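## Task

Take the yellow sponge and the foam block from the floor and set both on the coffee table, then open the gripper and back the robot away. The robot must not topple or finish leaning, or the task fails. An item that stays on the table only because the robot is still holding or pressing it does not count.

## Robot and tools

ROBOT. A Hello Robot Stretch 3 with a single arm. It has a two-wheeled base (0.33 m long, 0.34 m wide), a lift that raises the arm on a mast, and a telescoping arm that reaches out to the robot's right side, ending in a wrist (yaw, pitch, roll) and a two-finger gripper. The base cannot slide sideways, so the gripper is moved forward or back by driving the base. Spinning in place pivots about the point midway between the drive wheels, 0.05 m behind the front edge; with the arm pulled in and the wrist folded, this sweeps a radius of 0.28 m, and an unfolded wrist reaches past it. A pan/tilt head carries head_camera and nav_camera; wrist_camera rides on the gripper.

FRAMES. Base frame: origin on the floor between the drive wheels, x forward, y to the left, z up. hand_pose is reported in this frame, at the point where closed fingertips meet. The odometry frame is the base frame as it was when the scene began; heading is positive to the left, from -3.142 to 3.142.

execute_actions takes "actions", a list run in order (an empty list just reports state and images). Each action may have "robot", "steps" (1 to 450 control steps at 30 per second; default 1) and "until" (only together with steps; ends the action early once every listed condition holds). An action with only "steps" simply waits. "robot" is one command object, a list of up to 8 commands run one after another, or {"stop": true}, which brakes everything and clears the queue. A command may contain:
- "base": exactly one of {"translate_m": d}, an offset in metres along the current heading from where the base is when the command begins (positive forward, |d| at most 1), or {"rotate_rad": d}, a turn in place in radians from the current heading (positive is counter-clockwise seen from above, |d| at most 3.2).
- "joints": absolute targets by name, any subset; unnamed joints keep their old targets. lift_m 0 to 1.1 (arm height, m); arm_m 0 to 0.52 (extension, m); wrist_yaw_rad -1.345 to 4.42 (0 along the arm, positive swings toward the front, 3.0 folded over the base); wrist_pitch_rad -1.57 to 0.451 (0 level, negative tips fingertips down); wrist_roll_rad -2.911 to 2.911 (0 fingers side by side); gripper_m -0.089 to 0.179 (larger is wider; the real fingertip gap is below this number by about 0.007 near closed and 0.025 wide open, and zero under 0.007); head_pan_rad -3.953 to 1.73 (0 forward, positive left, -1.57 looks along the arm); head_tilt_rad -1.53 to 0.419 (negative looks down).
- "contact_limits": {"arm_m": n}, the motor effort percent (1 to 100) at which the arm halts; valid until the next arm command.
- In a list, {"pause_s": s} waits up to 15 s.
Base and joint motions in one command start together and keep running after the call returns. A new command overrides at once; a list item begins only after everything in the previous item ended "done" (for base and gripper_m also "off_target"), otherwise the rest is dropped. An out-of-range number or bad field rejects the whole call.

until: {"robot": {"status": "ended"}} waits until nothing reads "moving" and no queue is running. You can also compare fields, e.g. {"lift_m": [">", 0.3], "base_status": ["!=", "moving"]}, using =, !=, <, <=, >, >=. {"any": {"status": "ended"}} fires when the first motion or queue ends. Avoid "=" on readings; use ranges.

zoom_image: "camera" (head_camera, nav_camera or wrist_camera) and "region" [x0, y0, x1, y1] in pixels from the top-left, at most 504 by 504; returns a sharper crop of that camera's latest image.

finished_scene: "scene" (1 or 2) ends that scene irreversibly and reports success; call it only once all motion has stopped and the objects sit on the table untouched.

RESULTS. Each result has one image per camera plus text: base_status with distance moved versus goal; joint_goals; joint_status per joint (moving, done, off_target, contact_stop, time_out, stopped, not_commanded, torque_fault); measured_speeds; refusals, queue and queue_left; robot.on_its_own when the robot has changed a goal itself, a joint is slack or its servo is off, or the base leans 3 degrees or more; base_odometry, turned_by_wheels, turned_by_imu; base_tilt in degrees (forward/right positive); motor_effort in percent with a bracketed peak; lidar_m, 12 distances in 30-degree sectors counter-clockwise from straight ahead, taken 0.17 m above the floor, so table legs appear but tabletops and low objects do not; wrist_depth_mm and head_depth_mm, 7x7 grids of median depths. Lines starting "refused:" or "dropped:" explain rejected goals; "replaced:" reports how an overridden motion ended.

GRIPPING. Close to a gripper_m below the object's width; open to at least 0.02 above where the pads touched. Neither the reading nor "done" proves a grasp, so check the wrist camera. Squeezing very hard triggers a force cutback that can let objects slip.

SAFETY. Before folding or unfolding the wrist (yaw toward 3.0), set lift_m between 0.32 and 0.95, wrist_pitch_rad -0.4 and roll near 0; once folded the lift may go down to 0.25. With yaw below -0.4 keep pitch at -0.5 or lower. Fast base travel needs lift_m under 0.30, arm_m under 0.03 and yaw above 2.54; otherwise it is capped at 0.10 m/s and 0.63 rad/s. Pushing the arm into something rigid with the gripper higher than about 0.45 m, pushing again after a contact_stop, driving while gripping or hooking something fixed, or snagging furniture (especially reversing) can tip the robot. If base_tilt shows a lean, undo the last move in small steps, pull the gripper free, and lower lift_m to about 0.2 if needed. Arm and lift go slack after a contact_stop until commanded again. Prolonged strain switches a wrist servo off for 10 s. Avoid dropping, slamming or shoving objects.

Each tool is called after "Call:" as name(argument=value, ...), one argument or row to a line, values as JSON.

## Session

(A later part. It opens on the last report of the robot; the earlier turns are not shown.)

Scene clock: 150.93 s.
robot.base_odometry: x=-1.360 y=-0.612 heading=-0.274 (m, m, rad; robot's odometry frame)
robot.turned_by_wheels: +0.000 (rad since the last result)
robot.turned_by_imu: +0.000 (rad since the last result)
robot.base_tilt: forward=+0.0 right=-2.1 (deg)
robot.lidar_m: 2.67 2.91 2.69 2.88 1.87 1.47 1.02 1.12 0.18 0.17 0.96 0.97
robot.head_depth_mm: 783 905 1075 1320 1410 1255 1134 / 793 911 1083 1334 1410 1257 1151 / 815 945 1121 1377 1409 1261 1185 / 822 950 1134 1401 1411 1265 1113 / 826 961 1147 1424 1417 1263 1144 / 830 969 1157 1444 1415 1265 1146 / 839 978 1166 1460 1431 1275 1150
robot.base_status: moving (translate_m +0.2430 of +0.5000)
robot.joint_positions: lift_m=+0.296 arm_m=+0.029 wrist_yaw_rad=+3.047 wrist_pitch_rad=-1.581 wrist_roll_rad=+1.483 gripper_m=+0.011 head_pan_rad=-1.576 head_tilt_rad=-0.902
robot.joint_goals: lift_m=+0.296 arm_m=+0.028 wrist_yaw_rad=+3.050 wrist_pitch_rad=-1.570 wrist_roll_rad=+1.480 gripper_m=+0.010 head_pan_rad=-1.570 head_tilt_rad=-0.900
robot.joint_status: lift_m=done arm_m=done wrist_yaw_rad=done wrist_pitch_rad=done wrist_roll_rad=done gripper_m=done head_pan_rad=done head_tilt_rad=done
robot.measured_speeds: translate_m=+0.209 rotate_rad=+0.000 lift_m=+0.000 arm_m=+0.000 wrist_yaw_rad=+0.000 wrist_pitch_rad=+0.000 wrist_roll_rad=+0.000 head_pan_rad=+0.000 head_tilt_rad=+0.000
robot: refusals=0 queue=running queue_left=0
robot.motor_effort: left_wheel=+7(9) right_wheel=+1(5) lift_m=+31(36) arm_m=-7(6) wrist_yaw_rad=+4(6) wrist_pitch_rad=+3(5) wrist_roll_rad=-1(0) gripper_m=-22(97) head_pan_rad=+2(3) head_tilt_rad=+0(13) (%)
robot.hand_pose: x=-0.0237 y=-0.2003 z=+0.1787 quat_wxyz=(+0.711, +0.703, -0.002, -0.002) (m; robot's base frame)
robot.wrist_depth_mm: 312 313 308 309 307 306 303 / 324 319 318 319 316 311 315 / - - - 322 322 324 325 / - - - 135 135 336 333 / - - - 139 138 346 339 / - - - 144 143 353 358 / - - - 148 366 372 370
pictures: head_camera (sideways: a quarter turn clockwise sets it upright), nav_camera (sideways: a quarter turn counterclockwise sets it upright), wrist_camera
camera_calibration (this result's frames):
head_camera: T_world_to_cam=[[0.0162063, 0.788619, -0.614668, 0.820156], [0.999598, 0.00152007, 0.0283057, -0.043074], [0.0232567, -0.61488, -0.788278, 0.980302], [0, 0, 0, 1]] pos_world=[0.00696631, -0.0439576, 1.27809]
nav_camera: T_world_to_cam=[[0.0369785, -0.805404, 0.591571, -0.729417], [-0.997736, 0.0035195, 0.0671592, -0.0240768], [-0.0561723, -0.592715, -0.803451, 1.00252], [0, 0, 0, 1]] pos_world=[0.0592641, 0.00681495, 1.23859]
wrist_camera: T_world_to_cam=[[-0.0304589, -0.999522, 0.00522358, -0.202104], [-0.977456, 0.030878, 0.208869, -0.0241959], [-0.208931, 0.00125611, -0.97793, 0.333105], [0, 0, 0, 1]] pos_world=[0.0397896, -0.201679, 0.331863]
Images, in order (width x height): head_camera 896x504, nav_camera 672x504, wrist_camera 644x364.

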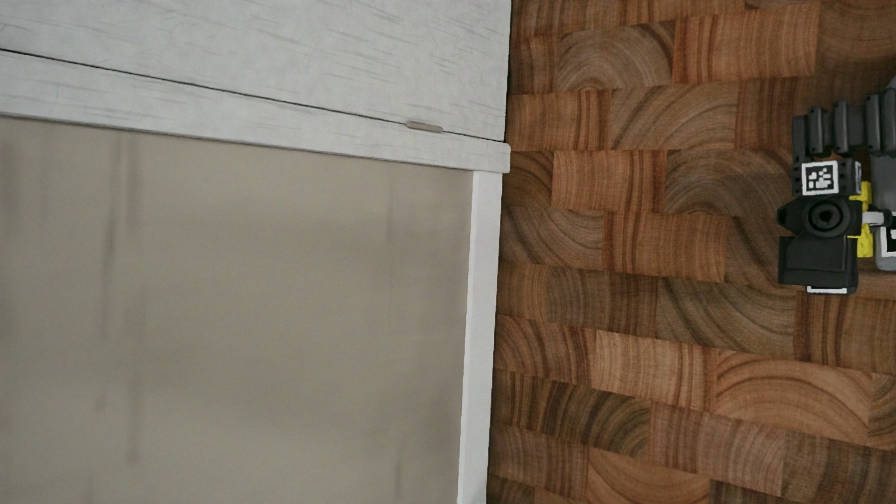

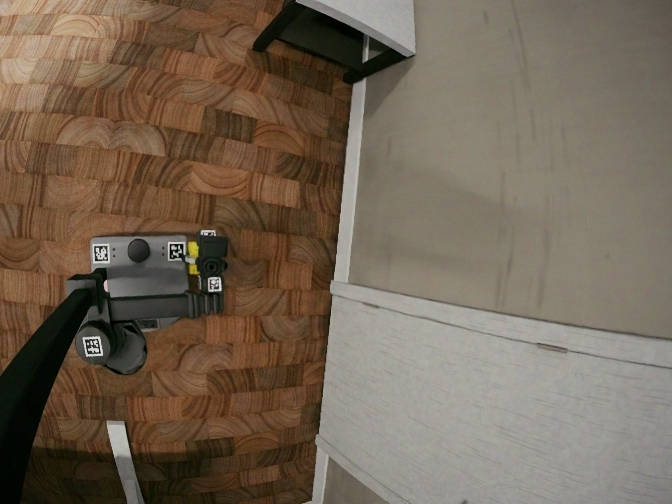

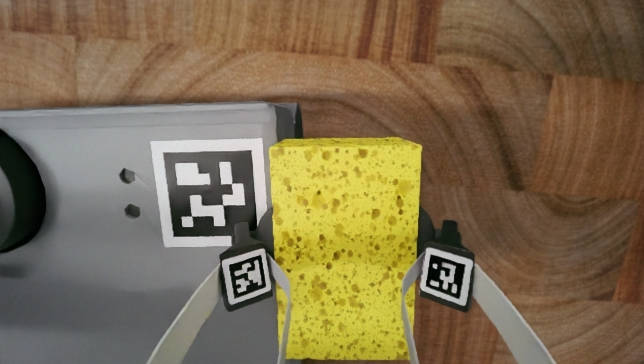

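Call:
execute_actions(
  actions=[
    {"steps":100,"until":{"robot":{"status":"ended"}}},
    {"robot":{"base":{"translate_m":0.75}},"steps":450,"until":{"robot":{"translate_m":[">",0.2]}}},
    {"robot":{"joints":{"lift_m":0.64}},"steps":450,"until":{"robot":{"lift_m":[">",0.625]}}},
    {"robot":{"joints":{"arm_m":0.36}},"steps":450,"until":{"robot":{"status":"ended"}}},
  ],
)

Scene clock: 162.33 s.
robot.base_odometry: x=-0.390 y=-0.884 heading=-0.274 (m, m, rad; robot's odometry frame)
robot.turned_by_wheels: +0.000 (rad since the last result)
robot.turned_by_imu: +0.002 (rad since the last result)
robot.base_tilt: forward=+0.3 right=-1.0 (deg)
robot.lidar_m: 1.68 1.81 2.52 2.47 2.98 2.37 2.02 1.29 0.43 0.42 1.08 0.86
robot.head_depth_mm: 906 1049 1240 1503 1408 1273 - / 911 1057 1226 - - 1232 1136 / 920 1068 1188 1022 917 1220 1149 / 925 1075 1208 988 917 1243 1139 / 935 1088 1199 1005 934 1248 1144 / 940 1097 1208 1050 939 1249 1147 / 949 1108 1222 1053 941 1249 1148
robot.base_status: done (translate_m +0.7500 of +0.7500)
robot.joint_positions: lift_m=+0.640 arm_m=+0.360 wrist_yaw_rad=+3.048 wrist_pitch_rad=-1.570 wrist_roll_rad=+1.482 gripper_m=+0.011 head_pan_rad=-1.576 head_tilt_rad=-0.902
robot.joint_goals: lift_m=+0.640 arm_m=+0.360 wrist_yaw_rad=+3.050 wrist_pitch_rad=-1.570 wrist_roll_rad=+1.480 gripper_m=+0.010 head_pan_rad=-1.570 head_tilt_rad=-0.900
robot.joint_status: lift_m=done arm_m=done wrist_yaw_rad=done wrist_pitch_rad=done wrist_roll_rad=done gripper_m=done head_pan_rad=done head_tilt_rad=done
robot.measured_speeds: translate_m=+0.000 rotate_rad=+0.000 lift_m=+0.000 arm_m=+0.000 wrist_yaw_rad=+0.000 wrist_pitch_rad=+0.000 wrist_roll_rad=+0.000 head_pan_rad=+0.000 head_tilt_rad=+0.000
robot: refusals=0 queue=done queue_left=0
robot.motor_effort: left_wheel=+2(9) right_wheel=-1(4) lift_m=+33(34) arm_m=+3(4) wrist_yaw_rad=+3(3) wrist_pitch_rad=+1(3) wrist_roll_rad=-1(1) gripper_m=-19(23) head_pan_rad=+2(3) head_tilt_rad=-1(0) (%)
robot.hand_pose: x=-0.0235 y=-0.5288 z=+0.5223 quat_wxyz=(+0.707, +0.707, -0.002, -0.002) (m; robot's base frame)
robot.wrist_depth_mm: 646 633 210 208 207 189 162 / 666 653 217 214 212 208 167 / - 672 223 218 219 217 216 / - - 231 135 223 223 222 / - 722 238 141 140 231 229 / 774 759 245 145 145 240 236 / 794 768 258 151 248 247 245
pictures: head_camera (sideways: a quarter turn clockwise sets it upright), nav_camera (sideways: a quarter turn counterclockwise sets it upright), wrist_camera
camera_calibration (this result's frames):
head_camera: T_world_to_cam=[[0.016207, 0.788552, -0.614754, 0.820268], [0.999598, 0.00152186, 0.0283049, -0.043073], [0.0232555, -0.614966, -0.788211, 0.980215], [0, 0, 0, 1]] pos_world=[0.00696624, -0.0439602, 1.2781]
nav_camera: T_world_to_cam=[[0.0369778, -0.80534, 0.591659, -0.729532], [-0.997736, 0.00352815, 0.0671594, -0.0240771], [-0.0561736, -0.592803, -0.803386, 1.00243], [0, 0, 0, 1]] pos_world=[0.059264, 0.00680795, 1.23859]
wrist_camera: T_world_to_cam=[[-0.0295347, -0.999551, -0.00514435, -0.526801], [-0.977686, 0.027817, 0.208221, -0.0868611], [-0.207984, 0.0111793, -0.978068, 0.674983], [0, 0, 0, 1]] pos_world=[0.0399039, -0.531694, 0.675556]
Images, in order (width x height): head_camera 896x504, nav_camera 672x504, wrist_camera 644x364.

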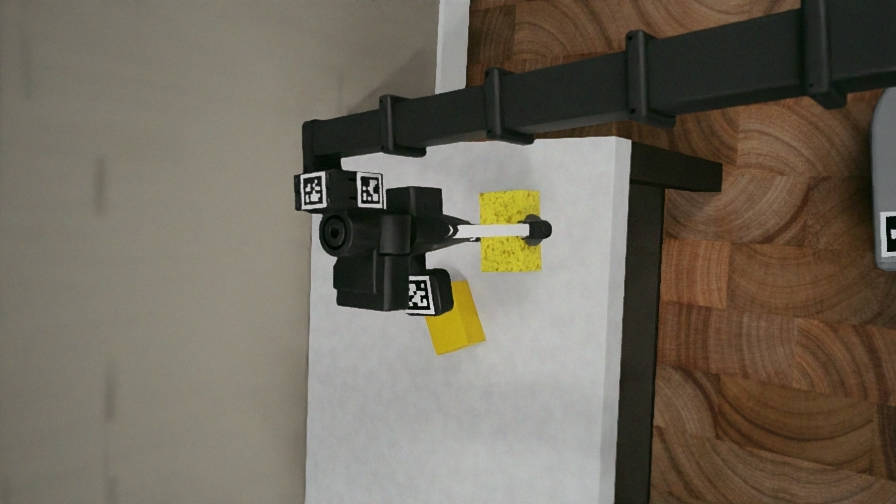

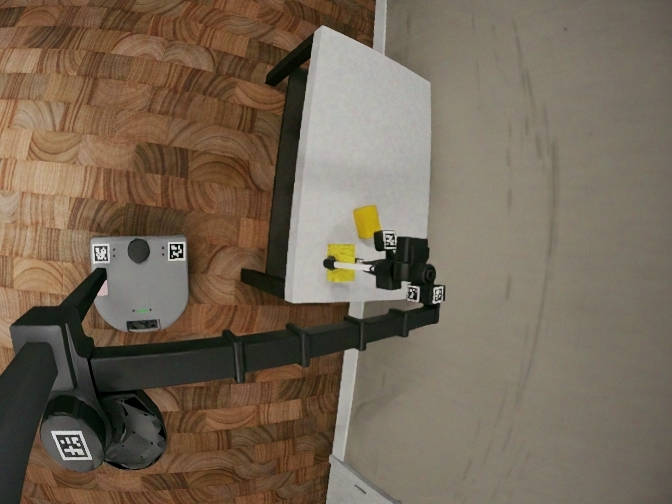

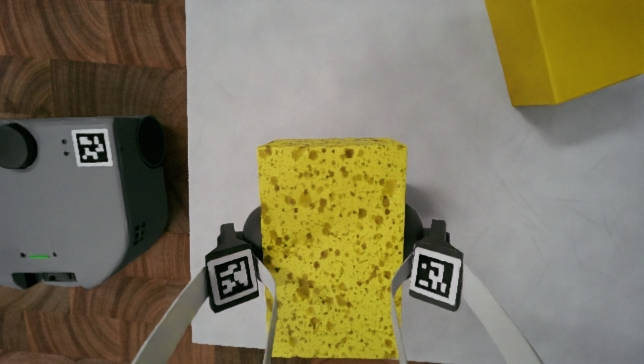

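Call:
execute_actions(
  actions=[
    {"robot":[{"base":{"translate_m":0.02},"joints":{"arm_m":0.385,"lift_m":0.597}},{"joints":{"gripper_m":0.11}},{"joints":{"lift_m":0.665}},{"joints":{"arm_m":0.02}}],"steps":450,"until":{"robot":{"status":"ended"}}},
  ],
)

Scene clock: 172.60 s.
robot.base_odometry: x=-0.371 y=-0.890 heading=-0.274 (m, m, rad; robot's odometry frame)
robot.turned_by_wheels: +0.000 (rad since the last result)
robot.turned_by_imu: +0.000 (rad since the last result)
robot.base_tilt: forward=+0.3 right=-1.0 (deg)
robot.lidar_m: 1.65 1.79 2.51 2.47 2.98 2.39 2.04 1.29 0.43 0.43 1.08 0.85
robot.head_depth_mm: 908 1051 1240 1500 1397 1307 - / 915 1059 1224 1498 1384 - 1135 / 921 1067 1178 1042 925 - 1141 / 928 1078 1192 1041 917 - 1143 / 936 1088 1197 1009 934 1251 1134 / 943 1103 1212 1050 939 1254 1148 / 952 1109 1223 1052 942 1255 1149
robot.base_status: done (translate_m +0.0200 of +0.0200)
robot.joint_positions: lift_m=+0.665 arm_m=+0.020 wrist_yaw_rad=+3.048 wrist_pitch_rad=-1.570 wrist_roll_rad=+1.482 gripper_m=+0.110 head_pan_rad=-1.576 head_tilt_rad=-0.902
robot.joint_goals: lift_m=+0.665 arm_m=+0.020 wrist_yaw_rad=+3.050 wrist_pitch_rad=-1.570 wrist_roll_rad=+1.480 gripper_m=+0.110 head_pan_rad=-1.570 head_tilt_rad=-0.900
robot.joint_status: lift_m=done arm_m=done wrist_yaw_rad=done wrist_pitch_rad=done wrist_roll_rad=done gripper_m=done head_pan_rad=done head_tilt_rad=done
robot.measured_speeds: translate_m=+0.000 rotate_rad=+0.000 lift_m=+0.000 arm_m=+0.000 wrist_yaw_rad=+0.000 wrist_pitch_rad=+0.000 wrist_roll_rad=+0.000 head_pan_rad=+0.000 head_tilt_rad=+0.000
robot: refusals=0 queue=done queue_left=0
robot.motor_effort: left_wheel=+2(6) right_wheel=-2(5) lift_m=+33(36) arm_m=-3(4) wrist_yaw_rad=+3(3) wrist_pitch_rad=+1(1) wrist_roll_rad=-1(1) gripper_m=+0(88) head_pan_rad=+3(3) head_tilt_rad=+1(0) (%)
robot.hand_pose: x=-0.0235 y=-0.1893 z=+0.5473 quat_wxyz=(+0.707, +0.707, -0.002, -0.002) (m; robot's base frame)
robot.wrist_depth_mm: 673 671 657 652 649 637 494 / 686 681 675 665 665 659 512 / 712 713 - 686 686 543 524 / 739 - - 709 701 546 288 / 775 757 - 731 747 433 283 / 773 782 772 769 757 - 278 / 824 800 800 807 766 767 292
pictures: head_camera (sideways: a quarter turn clockwise sets it upright), nav_camera (sideways: a quarter turn counterclockwise sets it upright), wrist_camera
camera_calibration (this result's frames):
head_camera: T_world_to_cam=[[0.0162063, 0.788467, -0.614863, 0.820411], [0.999598, 0.00152601, 0.0283039, -0.0430717], [0.023255, -0.615075, -0.788126, 0.980104], [0, 0, 0, 1]] pos_world=[0.00696623, -0.0439635, 1.2781]
nav_camera: T_world_to_cam=[[0.0369785, -0.805258, 0.59177, -0.729677], [-0.997736, 0.00353721, 0.0671597, -0.0240775], [-0.0561741, -0.592914, -0.803304, 1.00232], [0, 0, 0, 1]] pos_world=[0.059264, 0.00679921, 1.23859]
wrist_camera: T_world_to_cam=[[-0.0295323, -0.999549, -0.00544436, -0.187138], [-0.977692, 0.0277525, 0.208201, -0.101506], [-0.207956, 0.0114716, -0.978071, 0.6957], [0, 0, 0, 1]] pos_world=[0.0399068, -0.192218, 0.700559]
Images, in order (width x height): head_camera 896x504, nav_camera 672x504, wrist_camera 644x364.

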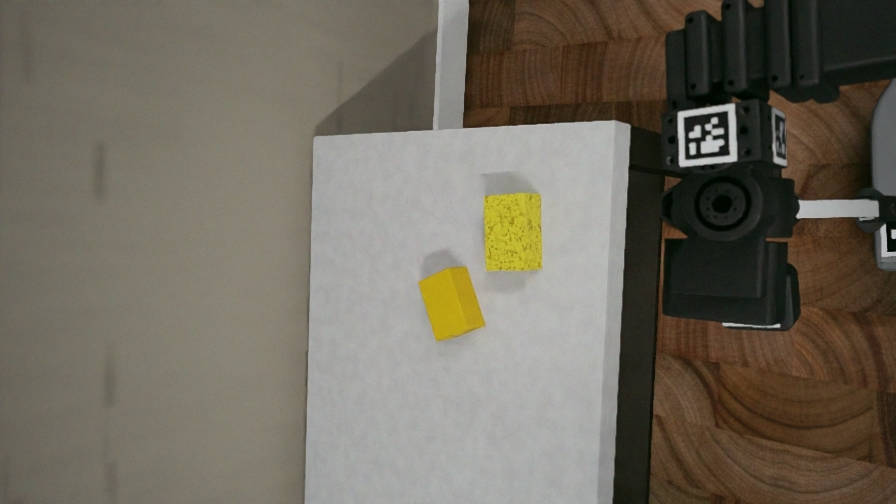

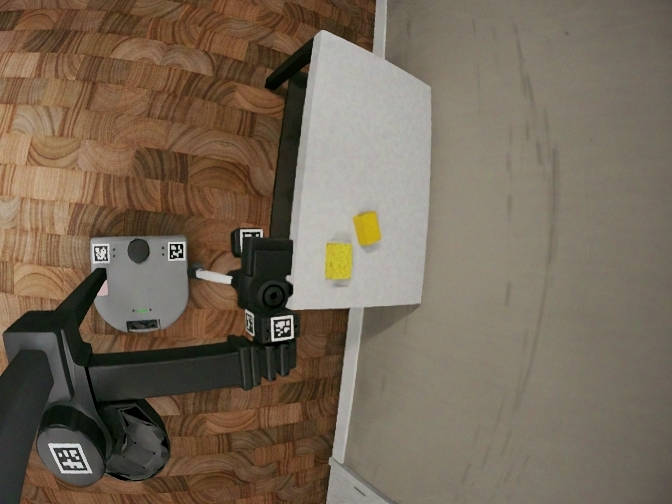

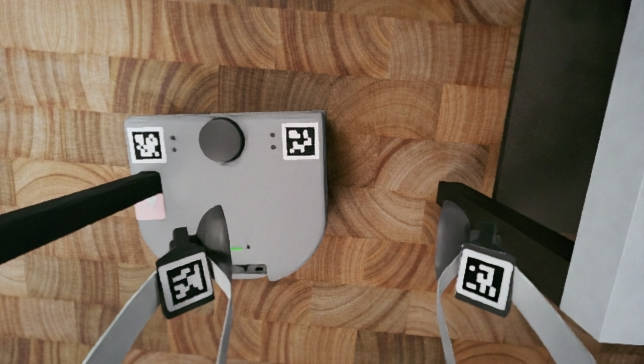

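Call:
finished_scene(
  scene=1,
)

The scene is finished: the task was done.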